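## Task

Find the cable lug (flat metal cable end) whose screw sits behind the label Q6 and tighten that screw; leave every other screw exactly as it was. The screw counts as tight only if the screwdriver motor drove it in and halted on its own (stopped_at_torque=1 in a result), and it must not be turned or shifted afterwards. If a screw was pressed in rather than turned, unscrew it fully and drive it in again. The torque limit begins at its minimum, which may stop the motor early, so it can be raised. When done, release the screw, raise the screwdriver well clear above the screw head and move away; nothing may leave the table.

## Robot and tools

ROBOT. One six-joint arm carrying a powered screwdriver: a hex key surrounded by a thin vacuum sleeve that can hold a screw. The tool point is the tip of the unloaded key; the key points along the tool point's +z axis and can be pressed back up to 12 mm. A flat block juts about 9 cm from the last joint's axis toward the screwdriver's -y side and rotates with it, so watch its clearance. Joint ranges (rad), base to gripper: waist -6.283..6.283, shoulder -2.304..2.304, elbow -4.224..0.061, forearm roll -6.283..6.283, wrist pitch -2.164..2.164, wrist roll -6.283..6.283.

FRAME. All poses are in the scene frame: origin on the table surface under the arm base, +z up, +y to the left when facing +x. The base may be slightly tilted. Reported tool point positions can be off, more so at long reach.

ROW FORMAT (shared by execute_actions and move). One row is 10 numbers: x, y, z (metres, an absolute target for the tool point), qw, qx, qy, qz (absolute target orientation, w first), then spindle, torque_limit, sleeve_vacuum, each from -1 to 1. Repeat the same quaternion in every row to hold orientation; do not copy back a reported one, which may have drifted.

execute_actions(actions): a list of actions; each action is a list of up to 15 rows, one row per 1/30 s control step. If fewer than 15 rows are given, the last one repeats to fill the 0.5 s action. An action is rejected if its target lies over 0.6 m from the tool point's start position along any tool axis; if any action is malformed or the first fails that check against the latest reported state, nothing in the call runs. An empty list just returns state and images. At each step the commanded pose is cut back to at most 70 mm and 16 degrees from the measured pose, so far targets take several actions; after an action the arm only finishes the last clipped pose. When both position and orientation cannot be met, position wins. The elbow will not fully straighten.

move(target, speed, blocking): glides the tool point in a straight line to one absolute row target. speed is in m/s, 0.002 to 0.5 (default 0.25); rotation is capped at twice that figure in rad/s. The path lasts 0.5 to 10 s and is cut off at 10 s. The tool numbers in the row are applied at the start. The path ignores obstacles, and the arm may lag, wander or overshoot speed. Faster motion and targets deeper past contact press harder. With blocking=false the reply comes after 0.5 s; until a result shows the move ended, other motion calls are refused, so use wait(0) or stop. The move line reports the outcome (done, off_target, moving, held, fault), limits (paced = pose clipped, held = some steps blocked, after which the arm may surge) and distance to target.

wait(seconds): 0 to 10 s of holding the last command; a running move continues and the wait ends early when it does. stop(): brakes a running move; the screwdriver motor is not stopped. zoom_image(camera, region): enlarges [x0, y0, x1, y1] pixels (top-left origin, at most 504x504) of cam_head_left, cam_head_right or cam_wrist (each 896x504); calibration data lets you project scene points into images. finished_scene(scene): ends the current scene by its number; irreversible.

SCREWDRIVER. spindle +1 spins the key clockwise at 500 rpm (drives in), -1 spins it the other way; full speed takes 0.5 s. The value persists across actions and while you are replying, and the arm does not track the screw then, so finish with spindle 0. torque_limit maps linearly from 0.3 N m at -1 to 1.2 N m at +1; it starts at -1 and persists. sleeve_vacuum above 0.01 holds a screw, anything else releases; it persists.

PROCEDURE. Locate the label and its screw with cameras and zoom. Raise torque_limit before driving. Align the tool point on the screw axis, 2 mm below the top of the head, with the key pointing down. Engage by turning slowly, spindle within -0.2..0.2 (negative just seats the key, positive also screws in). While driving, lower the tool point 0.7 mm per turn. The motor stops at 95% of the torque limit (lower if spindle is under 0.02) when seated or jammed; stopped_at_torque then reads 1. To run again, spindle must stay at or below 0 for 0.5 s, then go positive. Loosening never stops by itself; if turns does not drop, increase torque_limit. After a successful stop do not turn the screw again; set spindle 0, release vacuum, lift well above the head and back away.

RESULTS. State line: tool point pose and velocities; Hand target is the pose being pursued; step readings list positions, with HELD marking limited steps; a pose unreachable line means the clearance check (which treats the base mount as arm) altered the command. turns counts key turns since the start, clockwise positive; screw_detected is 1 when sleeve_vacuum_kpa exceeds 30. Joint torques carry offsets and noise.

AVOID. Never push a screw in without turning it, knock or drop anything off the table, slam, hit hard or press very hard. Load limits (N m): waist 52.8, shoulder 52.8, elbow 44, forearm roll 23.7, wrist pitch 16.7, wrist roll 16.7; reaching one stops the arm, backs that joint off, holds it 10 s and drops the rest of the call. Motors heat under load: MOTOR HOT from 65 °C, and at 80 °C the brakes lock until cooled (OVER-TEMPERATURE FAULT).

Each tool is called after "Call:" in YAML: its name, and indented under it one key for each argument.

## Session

Call:
execute_actions:
  actions: []

Scene clock: 0.00 s.
end_effector_position=(+0.3177, +0.0740, +0.4813) sleeve_vacuum_kpa=0 screw_detected=0 stopped_at_torque=0 turns=0.00 end_effector_quat_wxyz=(+0.012, +0.722, +0.692, -0.018) end_effector_velocity=(-0.000, -0.000, -0.000) end_effector_angular_velocity=(-0.000, +0.001, +0.000)
Joint positions: [-0.017  0.339 -1.117 -0.003 -1.456 -0.018]
Joint velocities: [ 0.    -0.001  0.    -0.    -0.    -0.   ]
Joint torques (N m, as the arm reports them, + toward a larger angle): no reading
Motor temperatures (°C, as the motors report them): [27 29 30 30 34 29]
Hand target: +0.318, +0.074, +0.481; +0.012, +0.722, +0.692, -0.018
camera_calibration (this result's frames):
cam_wrist: T_world_to_cam=[[0.0060412, 0.9989, -0.0464904, 0.0215615], [0.962048, 0.00687793, 0.272794, -0.438896], [0.272814, -0.046374, -0.960949, 0.642181], [0, 0, 0, 1]] pos_world=[0.246913, 0.0112614, 0.737834]

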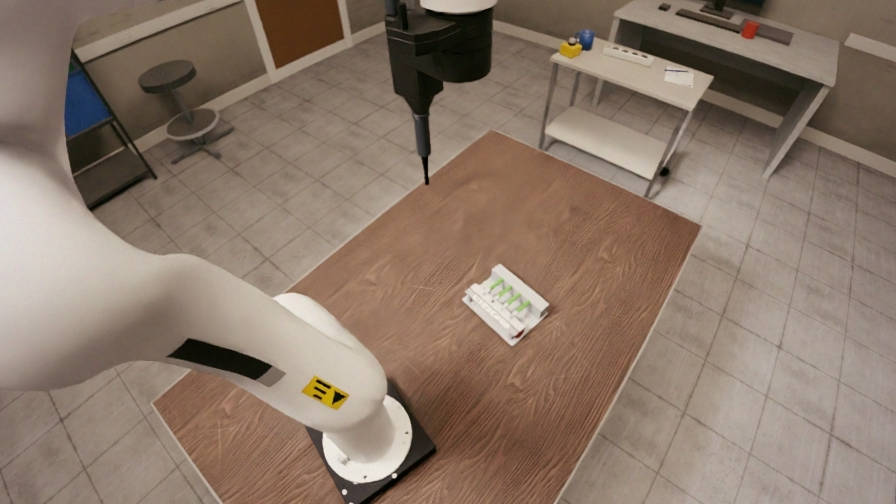

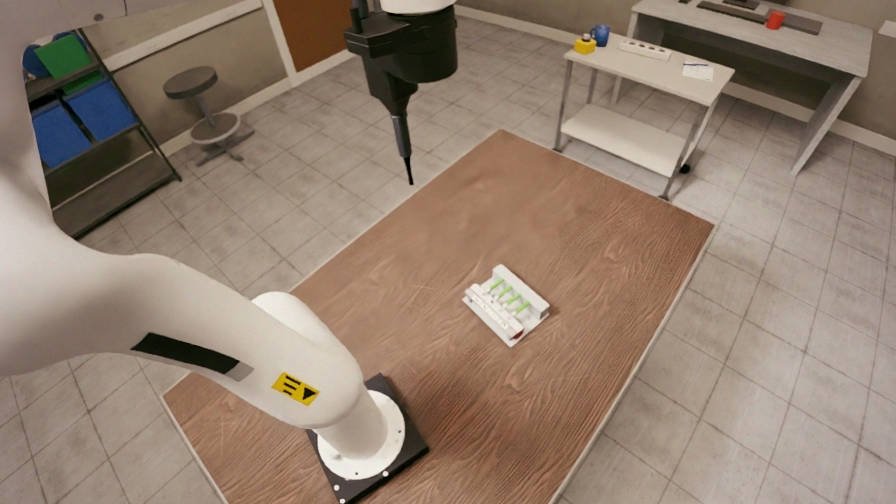

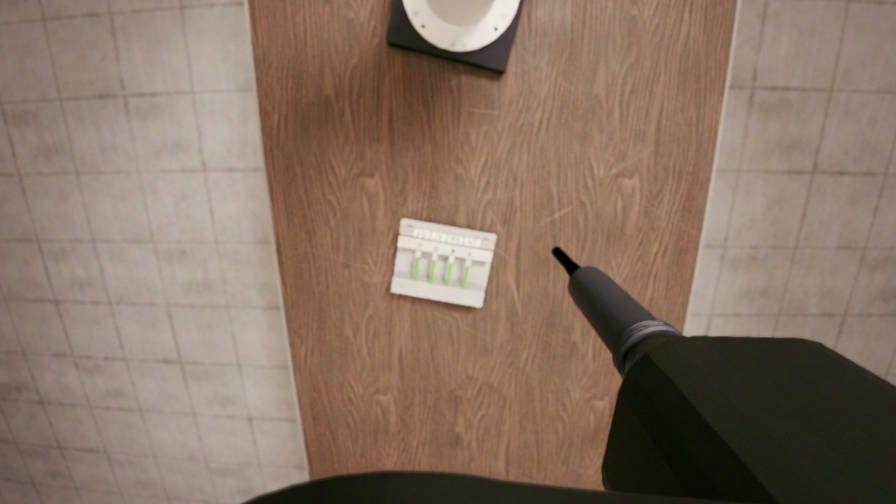

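Call:
zoom_image:
  camera: "cam_wrist"
  region: [395, 215, 500, 275]

Call:
zoom_image:
  camera: "cam_head_left"
  region: [455, 260, 555, 350]

Call:
zoom_image:
  camera: "cam_wrist"
  region: [520, 220, 580, 265]

Region (395, 215, 500, 275) of cam_wrist's 896x504 image, scaled by 4.800, with more detail than that image has; it fills the top 288 rows of this view, and the rest is white.

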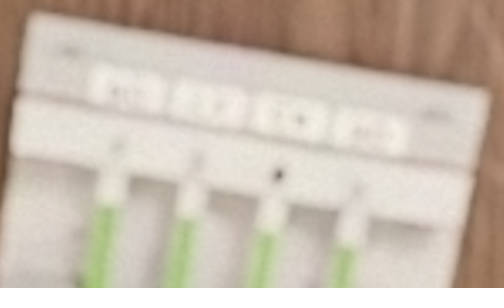

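Region (455, 260, 555, 350) of cam_head_left's 896x504 image, scaled by 5.040, with more detail than that image has; it fills the top 454 rows of this view, and the rest is white.

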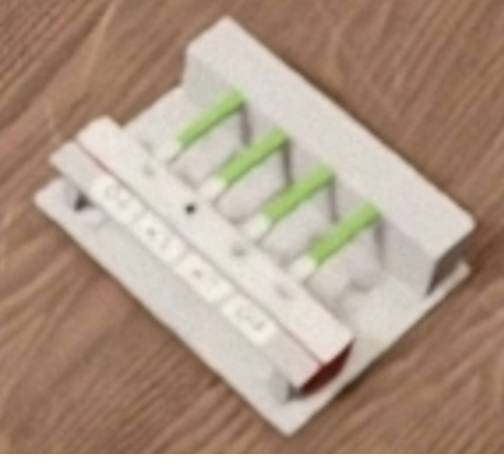

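Region (520, 220, 580, 265) of cam_wrist's 896x504 image, scaled by 8.400, with more detail than that image has; it fills the top 378 rows of this view, and the rest is white.

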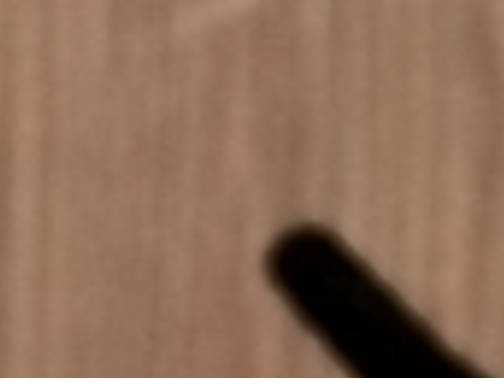

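Call:
move:
  target: [0.448,0.0175,0.075,0,0.7071,0.7071,0,0,1,1]
  speed: 0.4

Call:
zoom_image:
  camera: "cam_wrist"
  region: [400, 170, 600, 280]

Call:
zoom_image:
  camera: "cam_wrist"
  region: [520, 220, 580, 265]

Call:
zoom_image:
  camera: "cam_head_left"
  region: [460, 265, 520, 320]

Scene clock: 2.03 s.
end_effector_position=(+0.4482, +0.0184, +0.0752) sleeve_vacuum_kpa=14 screw_detected=0 stopped_at_torque=0 turns=0.00 end_effector_quat_wxyz=(-0.000, +0.706, +0.708, +0.001) end_effector_velocity=(-0.001, +0.000, -0.003) end_effector_angular_velocity=(+0.001, +0.004, +0.004)
Joint positions: [-0.123 -0.323 -0.792  0.095 -0.468 -0.254]
Joint velocities: [ 0.001 -0.008 -0.     0.001  0.003 -0.004]
Joint torques (N m, as the arm reports them, + toward a larger angle): [ -3.71  33.02 -25.16   1.35  -0.63   0.04]
Motor temperatures (°C, as the motors report them): [27 29 30 30 34 29]
Hand target: +0.448, +0.018, +0.075; -0.001, +0.706, +0.708, +0.000
Off the commanded pose: 0.001 m, 0 deg.
move: done; limits=paced
camera_calibration (this result's frames):
cam_wrist: T_world_to_cam=[[-0.0378423, 0.999281, -0.00229173, 0.0738446], [0.958501, 0.0369463, 0.282684, -0.452955], [0.282566, 0.0085008, -0.95921, 0.20824], [0, 0, 0, 1]] pos_world=[0.378111, -0.0588268, 0.327958]

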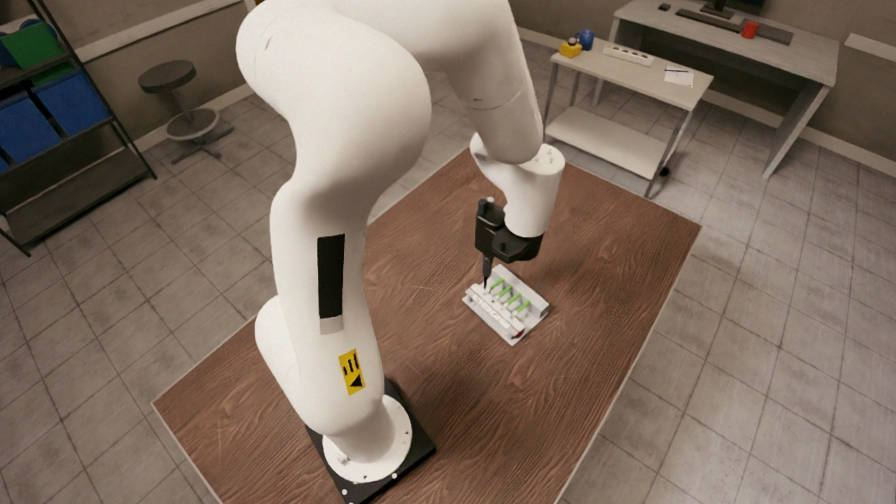

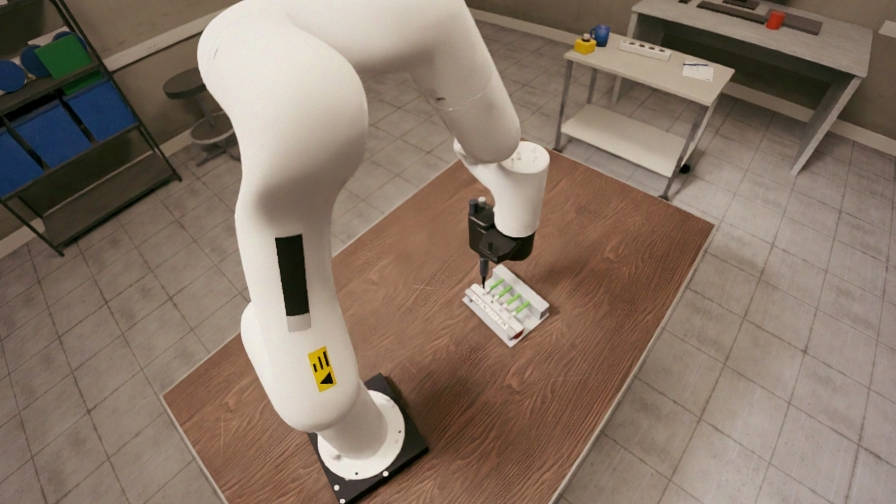

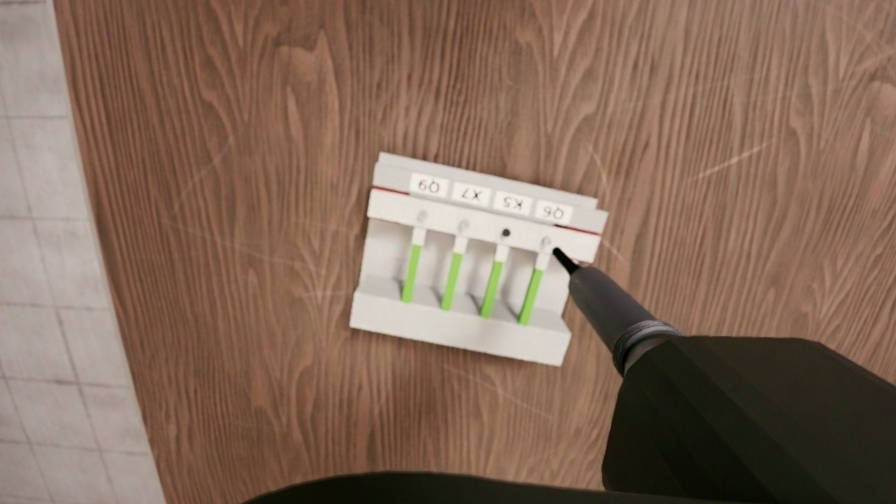

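Region (400, 170, 600, 280) of cam_wrist's 896x504 image, scaled by 2.520, with more detail than that image has; it fills the top 277 rows of this view, and the rest is white.

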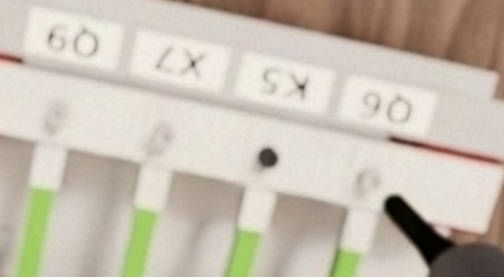

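Region (520, 220, 580, 265) of cam_wrist's 896x504 image, scaled by 8.400, with more detail than that image has; it fills the top 378 rows of this view, and the rest is white.

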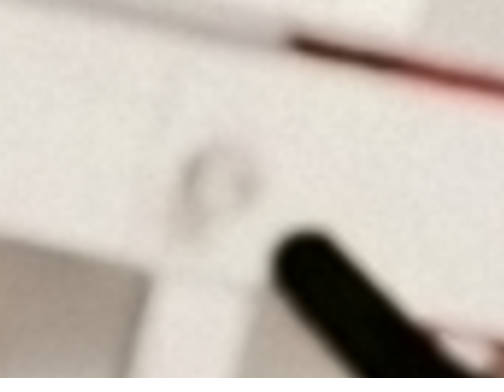

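Region (460, 265, 520, 320) of cam_head_left's 896x504 image, scaled by 8.400, with more detail than that image has; it fills the top 462 rows of this view, and the rest is white.

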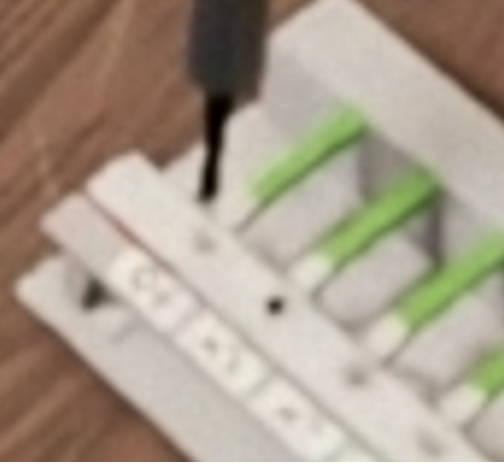

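Call:
move:
  target: [0.4485,0.0181,0.062,0,0.7071,0.7071,0,0,1,1]
  speed: 0.05

Call:
zoom_image:
  camera: "cam_wrist"
  region: [520, 220, 580, 265]

Call:
zoom_image:
  camera: "cam_wrist"
  region: [490, 200, 600, 280]

Scene clock: 2.90 s.
end_effector_position=(+0.4485, +0.0181, +0.0621) sleeve_vacuum_kpa=14 screw_detected=0 stopped_at_torque=0 turns=0.00 end_effector_quat_wxyz=(+0.000, +0.707, +0.707, +0.000) end_effector_velocity=(+0.001, +0.000, -0.000) end_effector_angular_velocity=(+0.000, -0.002, -0.003)
Joint positions: [-0.122 -0.349 -0.789  0.098 -0.438 -0.254]
Joint velocities: [ 0.    -0.001 -0.001  0.002  0.003  0.001]
Joint torques (N m, as the arm reports them, + toward a larger angle): [ -1.4   35.85 -23.48   1.83  -0.75  -0.11]
Motor temperatures (°C, as the motors report them): [27 29 30 30 34 29]
Hand target: +0.449, +0.018, +0.062; -0.000, +0.707, +0.707, +0.000
Off the commanded pose: 0.000 m, 0 deg.
move: done
camera_calibration (this result's frames):
cam_wrist: T_world_to_cam=[[-0.0356881, 0.999357, -0.00347196, 0.0731753], [0.958697, 0.0352167, 0.282241, -0.44961], [0.282182, 0.00674411, -0.959337, 0.195764], [0, 0, 0, 1]] pos_world=[0.37841, -0.0586148, 0.314956]

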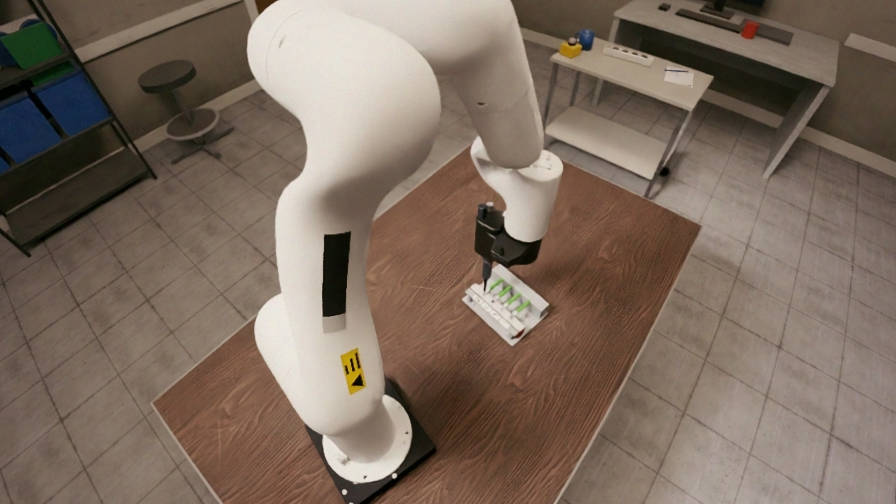

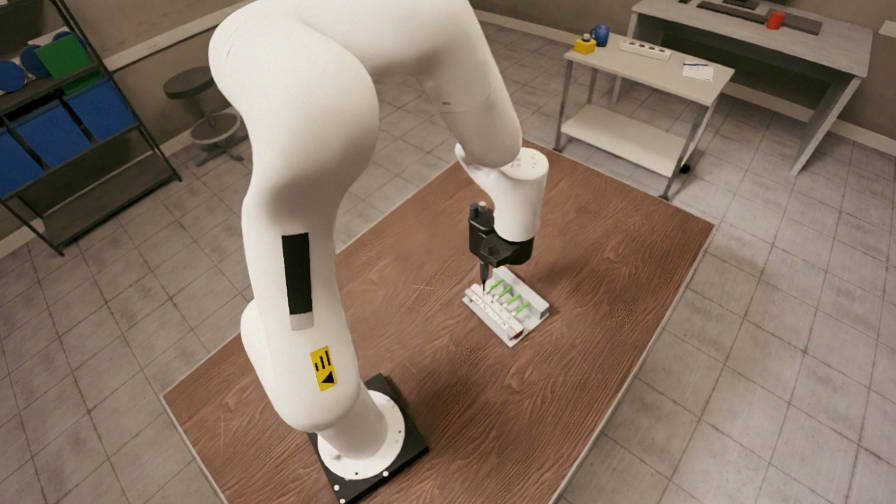

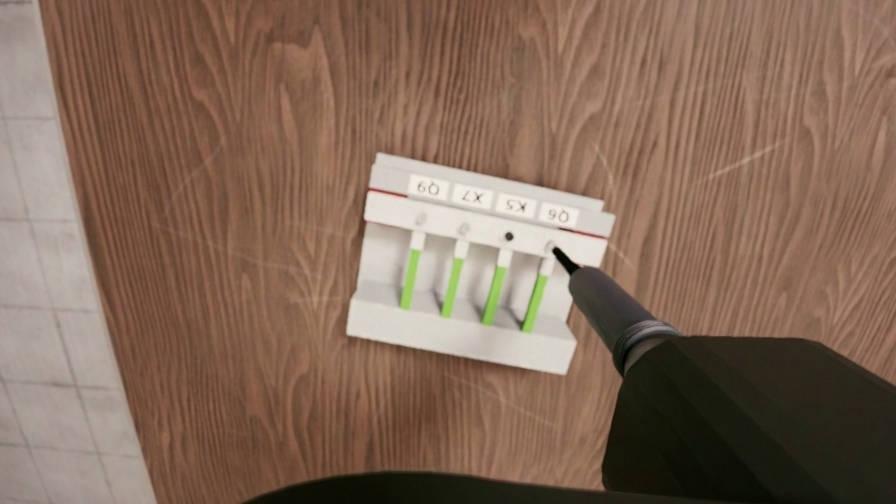

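Region (520, 220, 580, 265) of cam_wrist's 896x504 image, scaled by 8.400, with more detail than that image has; it fills the top 378 rows of this view, and the rest is white.

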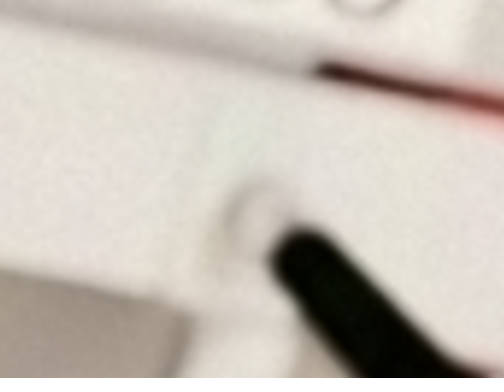

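Region (490, 200, 600, 280) of cam_wrist's 896x504 image, scaled by 4.582, with more detail than that image has; it fills the top 367 rows of this view, and the rest is white.

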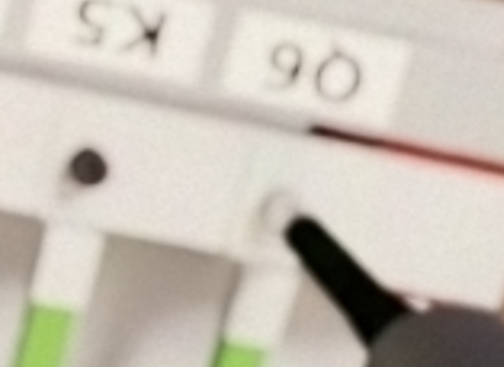

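Call:
move:
  target: [0.4487,0.0184,0.047,0,0.7071,0.7071,0,0.12,1,1]
  speed: 0.025

Call:
zoom_image:
  camera: "cam_wrist"
  region: [520, 220, 580, 265]

Scene clock: 3.90 s.
end_effector_position=(+0.4490, +0.0184, +0.0473) sleeve_vacuum_kpa=14 screw_detected=0 stopped_at_torque=0 turns=0.85 end_effector_quat_wxyz=(+0.000, +0.707, +0.707, +0.000) end_effector_velocity=(-0.001, +0.000, -0.002) end_effector_angular_velocity=(-0.000, +0.002, -0.001)
Joint positions: [-0.119 -0.38  -0.786  0.105 -0.404 -0.26 ]
Joint velocities: [ 0.    -0.003  0.002 -0.     0.003  0.002]
Joint torques (N m, as the arm reports them, + toward a larger angle): [ -2.88  34.77 -21.32   0.55  -0.96  -0.44]
Motor temperatures (°C, as the motors report them): [27 29 30 30 34 29]
Hand target: +0.449, +0.018, +0.047; -0.000, +0.707, +0.707, +0.000
Off the commanded pose: 0.000 m, 0 deg.
move: done
camera_calibration (this result's frames):
cam_wrist: T_world_to_cam=[[-0.0356478, 0.999358, -0.00353537, 0.07285], [0.958591, 0.0351934, 0.282602, -0.445803], [0.282545, 0.00668516, -0.959231, 0.181221], [0, 0, 0, 1]] pos_world=[0.378737, -0.0583255, 0.300075]

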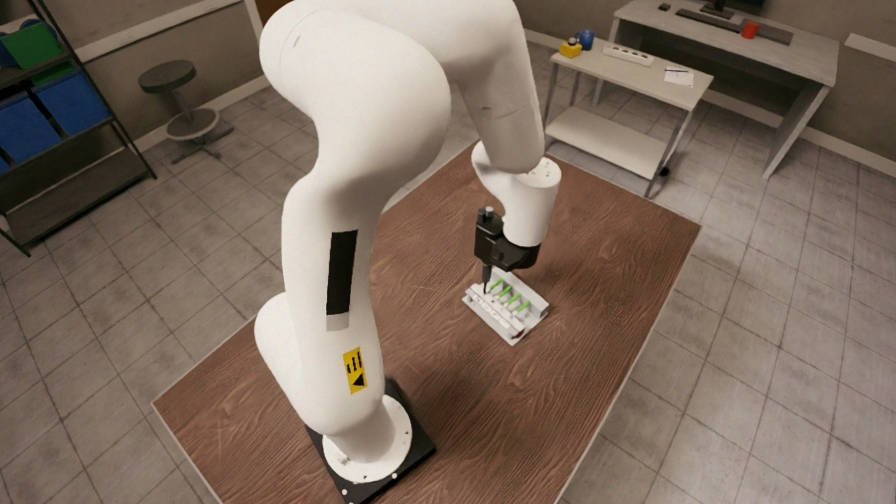

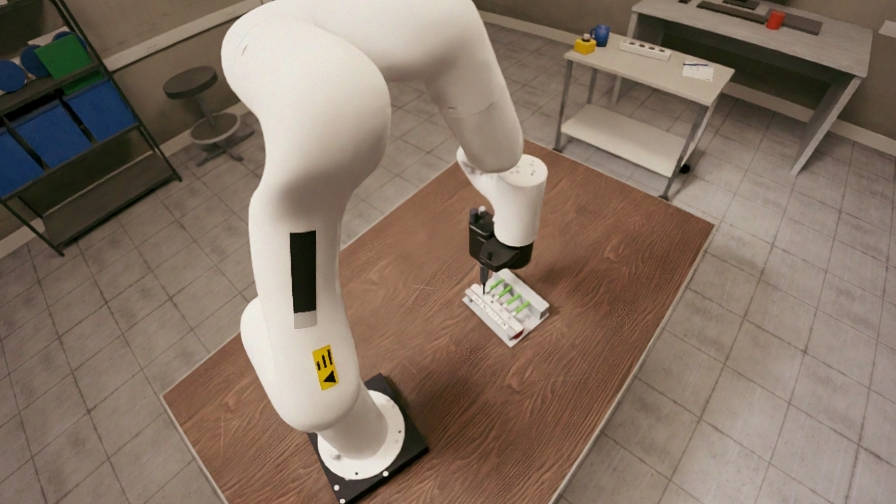

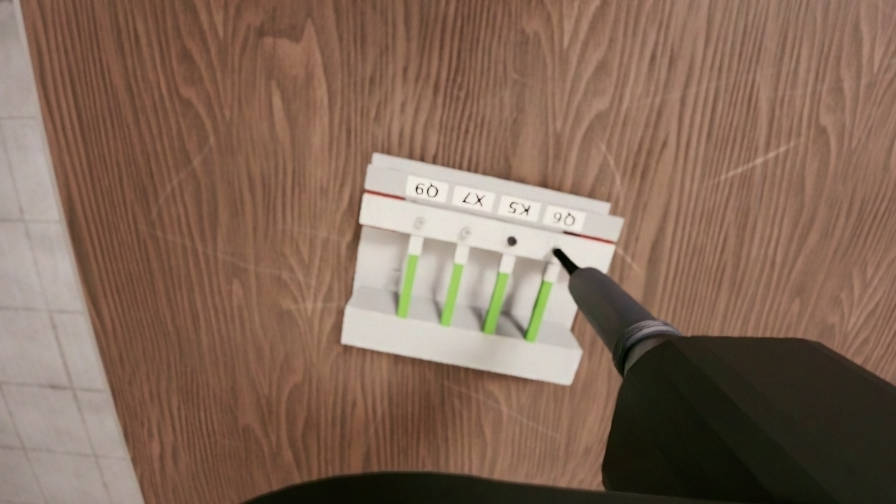

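Region (520, 220, 580, 265) of cam_wrist's 896x504 image, scaled by 8.400, with more detail than that image has; it fills the top 378 rows of this view, and the rest is white.

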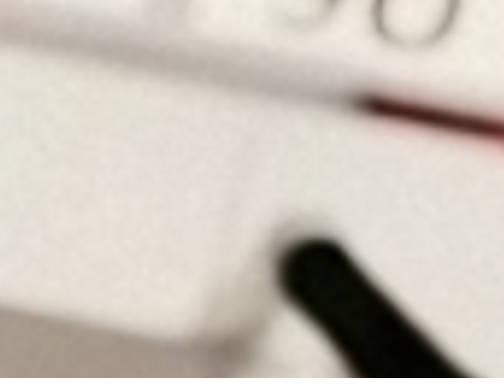

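Call:
execute_actions:
  actions:
    - [[0.4491,0.0186,0.0465,0,0.7071,0.7071,0,0.15,1,1]]

Call:
zoom_image:
  camera: "cam_wrist"
  region: [520, 220, 580, 265]

Scene clock: 4.53 s.
end_effector_position=(+0.4492, +0.0186, +0.0465) sleeve_vacuum_kpa=14 screw_detected=0 stopped_at_torque=0 turns=1.61 end_effector_quat_wxyz=(+0.000, +0.707, +0.707, +0.000) end_effector_velocity=(-0.000, -0.000, -0.000) end_effector_angular_velocity=(+0.000, +0.001, -0.002)
Joint positions: [-0.119 -0.382 -0.787  0.105 -0.403 -0.26 ]
Joint velocities: [-0.001 -0.     0.     0.    -0.    -0.   ]
Joint torques (N m, as the arm reports them, + toward a larger angle): [ -2.76  32.6  -21.4    0.89  -0.86  -0.46]
Motor temperatures (°C, as the motors report them): [27 29 30 30 34 29]
Hand target: +0.449, +0.019, +0.046; -0.000, +0.707, +0.707, +0.000
Off the commanded pose: 0.000 m, 0 deg.
Step readings (end_effector_position):
0: (+0.4489, +0.0184, +0.0471)
1: (+0.4489, +0.0184, +0.0471)
2: (+0.4489, +0.0185, +0.0470)
4: (+0.4490, +0.0185, +0.0467)
8: (+0.4492, +0.0186, +0.0466)
15: end_effector_position above
camera_calibration (this result's frames):
cam_wrist: T_world_to_cam=[[-0.0356221, 0.999359, -0.00355079, 0.0726454], [0.958694, 0.0351755, 0.282255, -0.445817], [0.282199, 0.0066504, -0.959333, 0.180625], [0, 0, 0, 1]] pos_world=[0.379017, -0.0581183, 0.299372]

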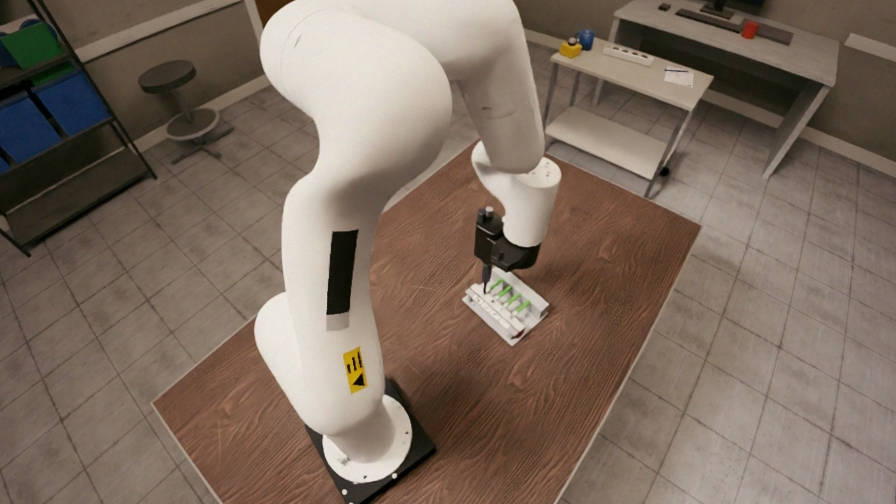

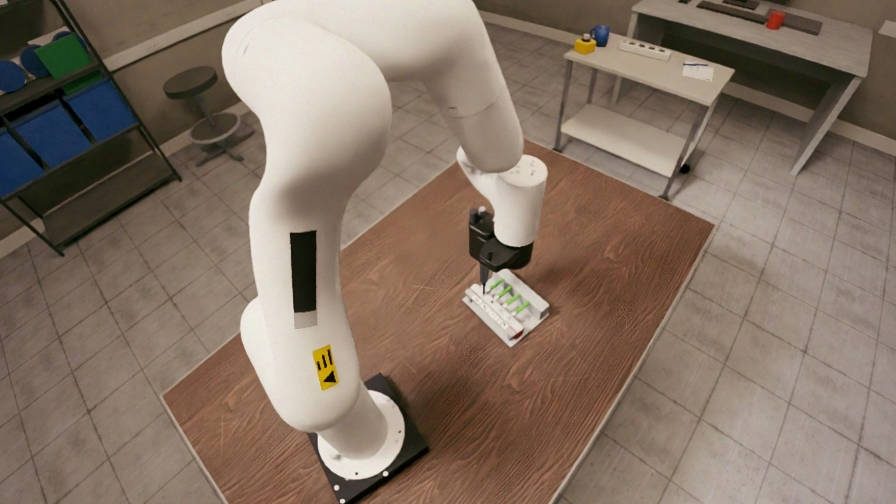

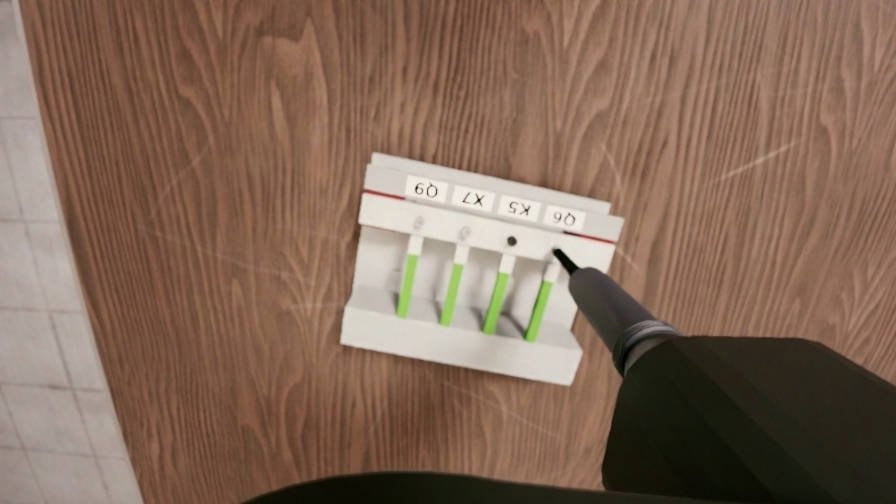

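Region (520, 220, 580, 265) of cam_wrist's 896x504 image, scaled by 8.400, with more detail than that image has; it fills the top 378 rows of this view, and the rest is white.

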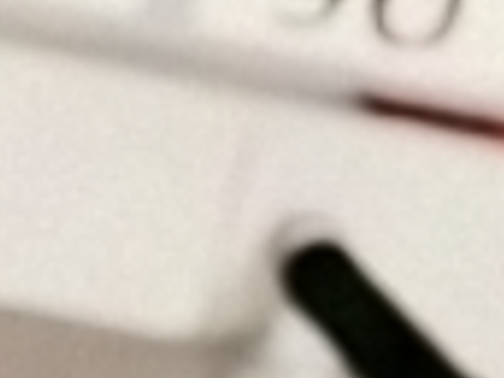

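The head shows on the −x side of the sleeve, so I'm shifting that way.

Call:
move:
  target: [0.4478,0.0186,0.047,0,0.7071,0.7071,0,0.15,1,1]
  speed: 0.004

Call:
zoom_image:
  camera: "cam_wrist"
  region: [520, 220, 580, 265]

Scene clock: 5.40 s.
end_effector_position=(+0.4475, +0.0186, +0.0469) sleeve_vacuum_kpa=14 screw_detected=0 stopped_at_torque=0 turns=2.69 end_effector_quat_wxyz=(-0.000, +0.707, +0.707, -0.000) end_effector_velocity=(-0.002, +0.001, -0.000) end_effector_angular_velocity=(+0.001, +0.004, +0.001)
Joint positions: [-0.12  -0.379 -0.783  0.105 -0.404 -0.26 ]
Joint velocities: [ 0.001  0.     0.001 -0.    -0.003  0.   ]
Joint torques (N m, as the arm reports them, + toward a larger angle): [  0.14  36.44 -21.22   1.15  -0.77  -0.14]
Motor temperatures (°C, as the motors report them): [27 29 30 30 34 29]
Hand target: +0.448, +0.019, +0.047; -0.000, +0.707, +0.707, -0.000
Off the commanded pose: 0.000 m, 0 deg.
move: done
camera_calibration (this result's frames):
cam_wrist: T_world_to_cam=[[-0.0357559, 0.999355, -0.00344711, 0.0726743], [0.958891, 0.0352794, 0.281574, -0.44439], [0.281514, 0.00676253, -0.959533, 0.181782], [0, 0, 0, 1]] pos_world=[0.377545, -0.0581789, 0.299805]

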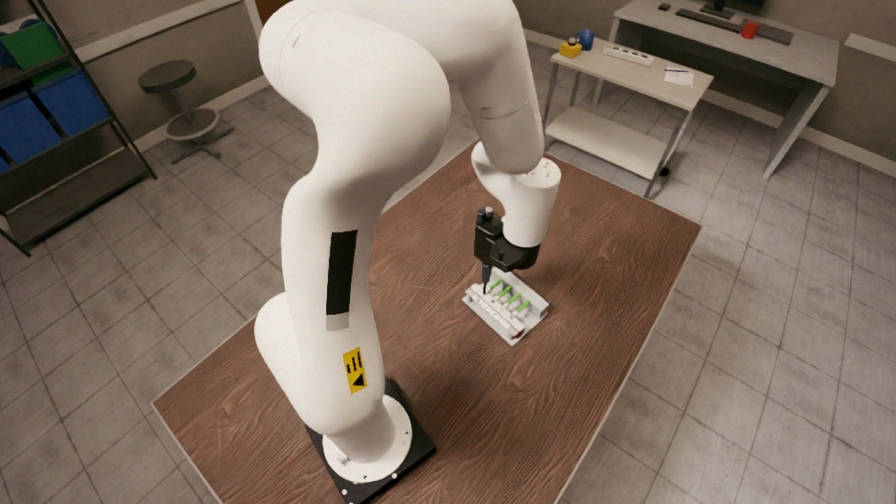

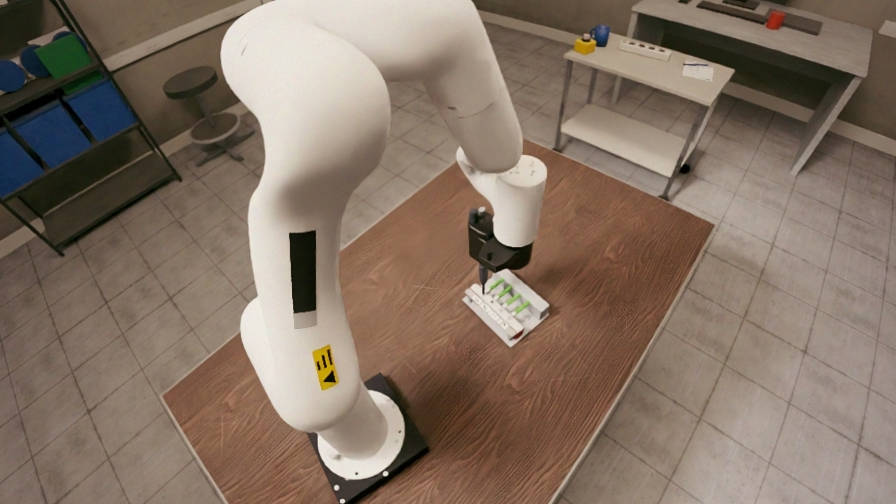

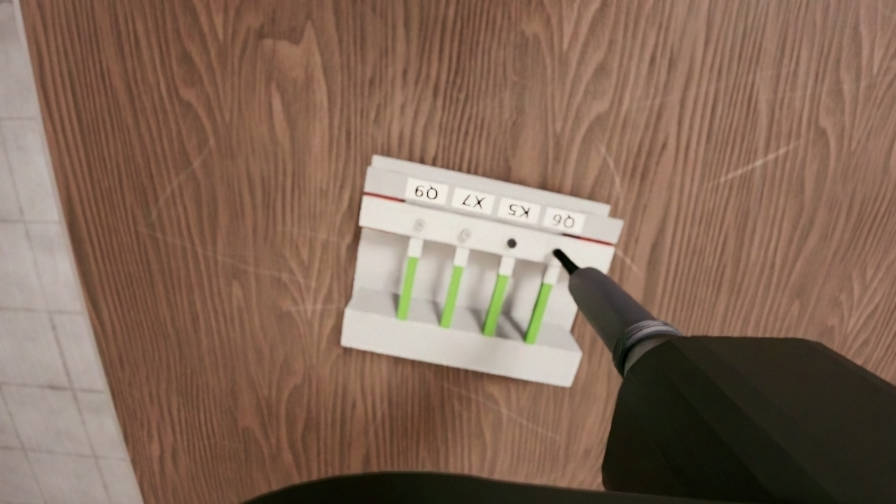

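Region (520, 220, 580, 265) of cam_wrist's 896x504 image, scaled by 8.400, with more detail than that image has; it fills the top 378 rows of this view, and the rest is white.

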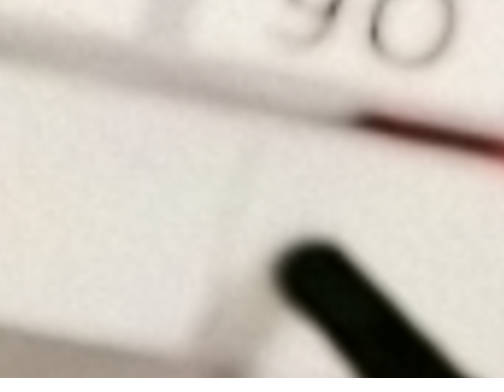

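Call:
move:
  target: [0.4479,0.0177,0.0468,0,0.7071,0.7071,0,0.15,1,1]
  speed: 0.003

Call:
zoom_image:
  camera: "cam_wrist"
  region: [520, 220, 580, 265]

Scene clock: 6.20 s.
end_effector_position=(+0.4479, +0.0177, +0.0468) sleeve_vacuum_kpa=14 screw_detected=0 stopped_at_torque=0 turns=3.69 end_effector_quat_wxyz=(-0.000, +0.707, +0.707, -0.000) end_effector_velocity=(+0.000, +0.001, +0.000) end_effector_angular_velocity=(-0.000, -0.000, +0.002)
Joint positions: [-0.121 -0.38  -0.784  0.105 -0.403 -0.262]
Joint velocities: [ 0.001  0.     0.    -0.001  0.    -0.   ]
Joint torques (N m, as the arm reports them, + toward a larger angle): [ -0.63  32.83 -21.85   1.19  -0.56  -0.22]
Motor temperatures (°C, as the motors report them): [27 29 30 30 34 29]
Hand target: +0.448, +0.018, +0.047; -0.000, +0.707, +0.707, -0.000
Off the commanded pose: 0.000 m, 0 deg.
move: done
camera_calibration (this result's frames):
cam_wrist: T_world_to_cam=[[-0.0356427, 0.999358, -0.00352878, 0.0734933], [0.958733, 0.03519, 0.282123, -0.444662], [0.282066, 0.00667247, -0.959372, 0.181318], [0, 0, 0, 1]] pos_world=[0.377788, -0.0590084, 0.29966]

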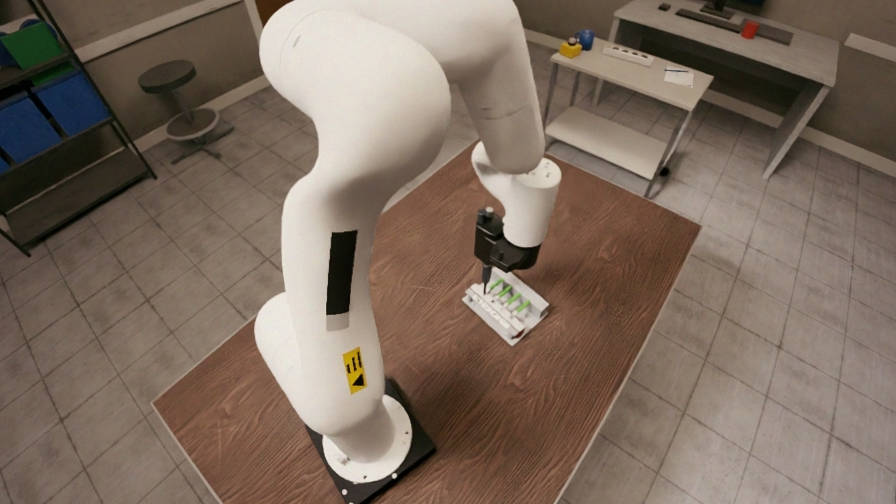

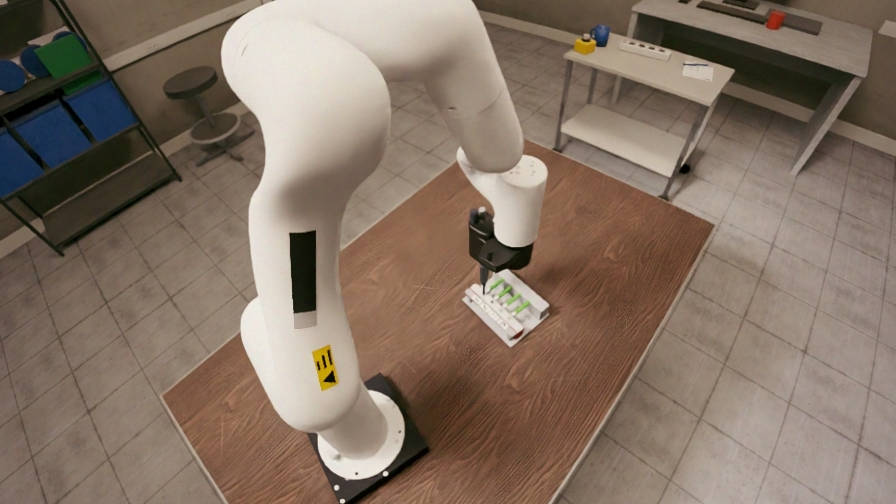

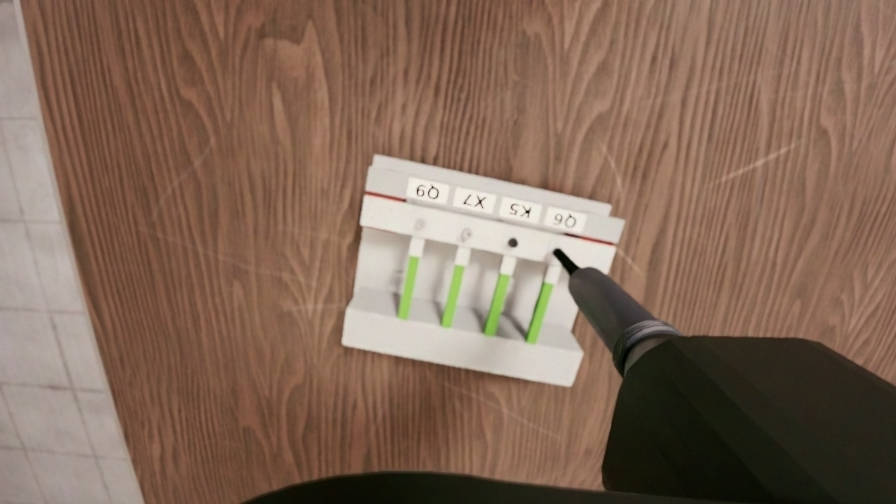

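Region (520, 220, 580, 265) of cam_wrist's 896x504 image, scaled by 8.400, with more detail than that image has; it fills the top 378 rows of this view, and the rest is white.

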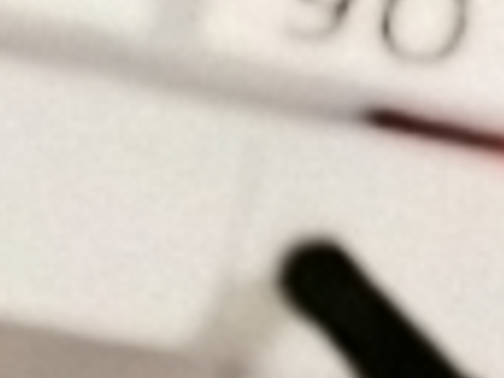

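Call:
execute_actions:
  actions:
    - [[0.4482,0.0185,0.0468,0,0.7071,0.7071,0,0.15,1,1]]
    - [[0.4485,0.0190,0.0468,0,0.7071,0.7071,0,0.15,1,1]]

Call:
zoom_image:
  camera: "cam_wrist"
  region: [520, 220, 580, 265]

Scene clock: 7.33 s.
end_effector_position=(+0.4485, +0.0190, +0.0468) sleeve_vacuum_kpa=40 screw_detected=1 stopped_at_torque=0 turns=5.11 end_effector_quat_wxyz=(+0.000, +0.707, +0.707, +0.000) end_effector_velocity=(-0.000, +0.000, +0.000) end_effector_angular_velocity=(+0.000, +0.000, +0.001)
Joint positions: [-0.118 -0.38  -0.785  0.105 -0.403 -0.259]
Joint velocities: [ 0.    -0.    -0.     0.    -0.001 -0.001]
Joint torques (N m, as the arm reports them, + toward a larger angle): [ -4.2   35.73 -21.17   1.42  -1.26  -0.5 ]
Motor temperatures (°C, as the motors report them): [27 29 30 30 34 29]
Hand target: +0.448, +0.019, +0.047; +0.000, +0.707, +0.707, +0.000
Off the commanded pose: 0.000 m, 0 deg.
Step readings (end_effector_position; steps 1 to 15: 1st action; 16 to 30: 2nd action):
0: (+0.4479, +0.0177, +0.0468)
1: (+0.4479, +0.0177, +0.0468)
2: (+0.4480, +0.0179, +0.0468)
4: (+0.4481, +0.0183, +0.0468)
8: (+0.4484, +0.0184, +0.0468)
15: (+0.4484, +0.0185, +0.0468)
16: (+0.4484, +0.0185, +0.0468)
17: (+0.4484, +0.0186, +0.0468)
19: (+0.4484, +0.0188, +0.0468)
23: (+0.4485, +0.0191, +0.0468)
30: end_effector_position above
camera_calibration (this result's frames):
cam_wrist: T_world_to_cam=[[-0.0356044, 0.99936, -0.00351569, 0.0721715], [0.958716, 0.035149, 0.282184, -0.445303], [0.282127, 0.00667643, -0.959354, 0.181091], [0, 0, 0, 1]] pos_world=[0.378398, -0.0576824, 0.299642]

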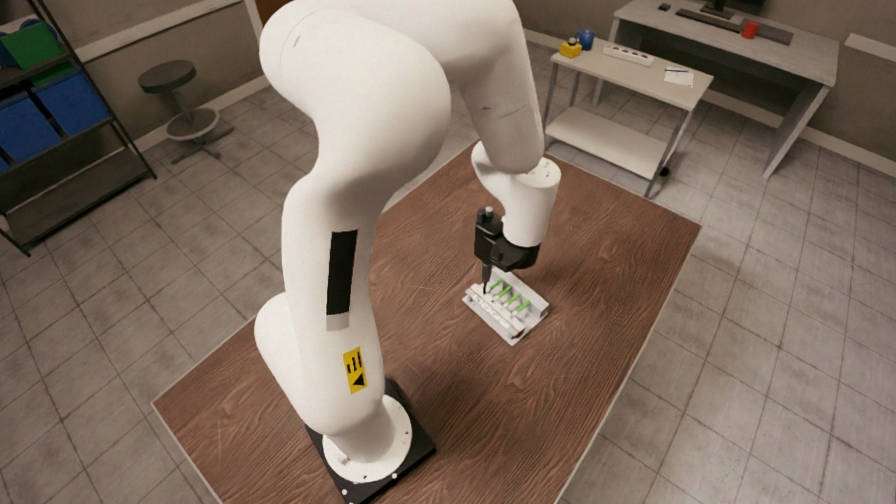

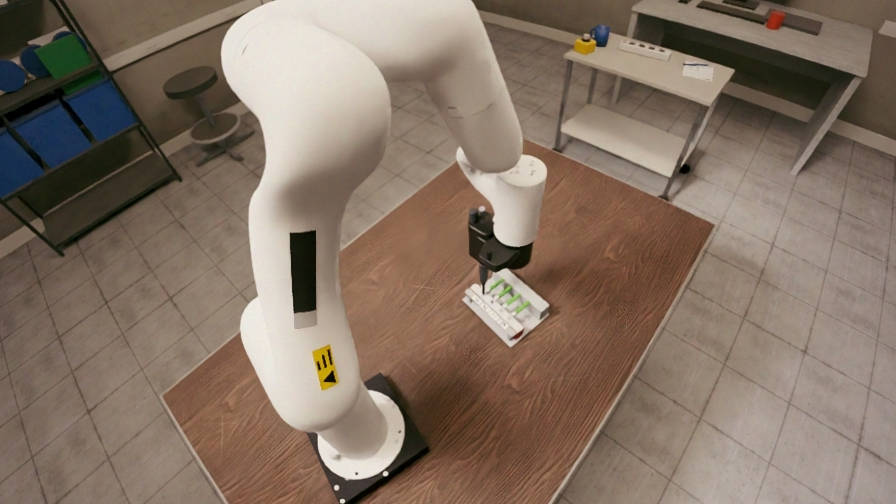

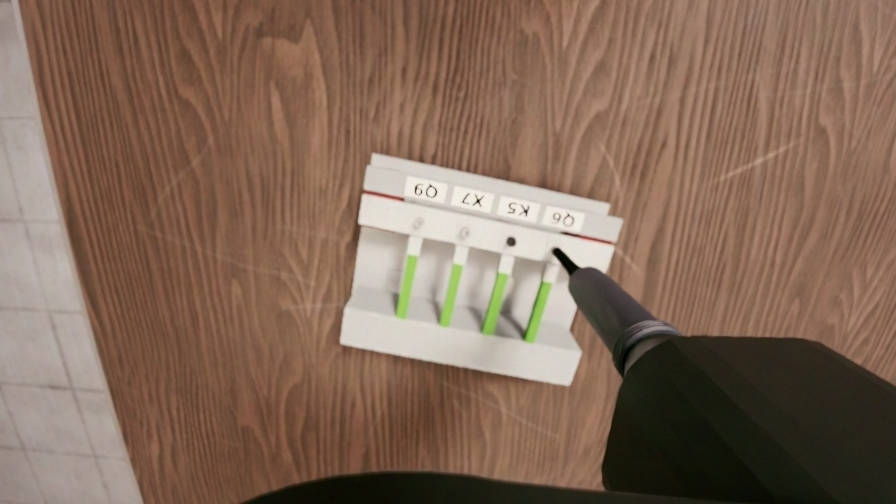

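Region (520, 220, 580, 265) of cam_wrist's 896x504 image, scaled by 8.400, with more detail than that image has; it fills the top 378 rows of this view, and the rest is white.

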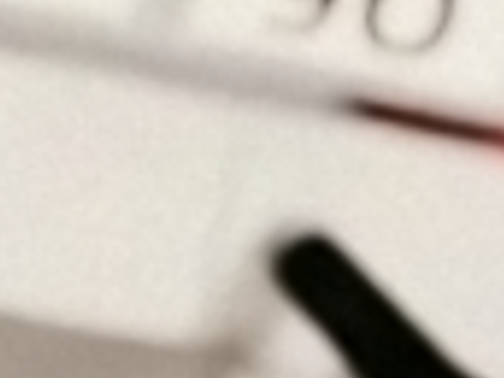

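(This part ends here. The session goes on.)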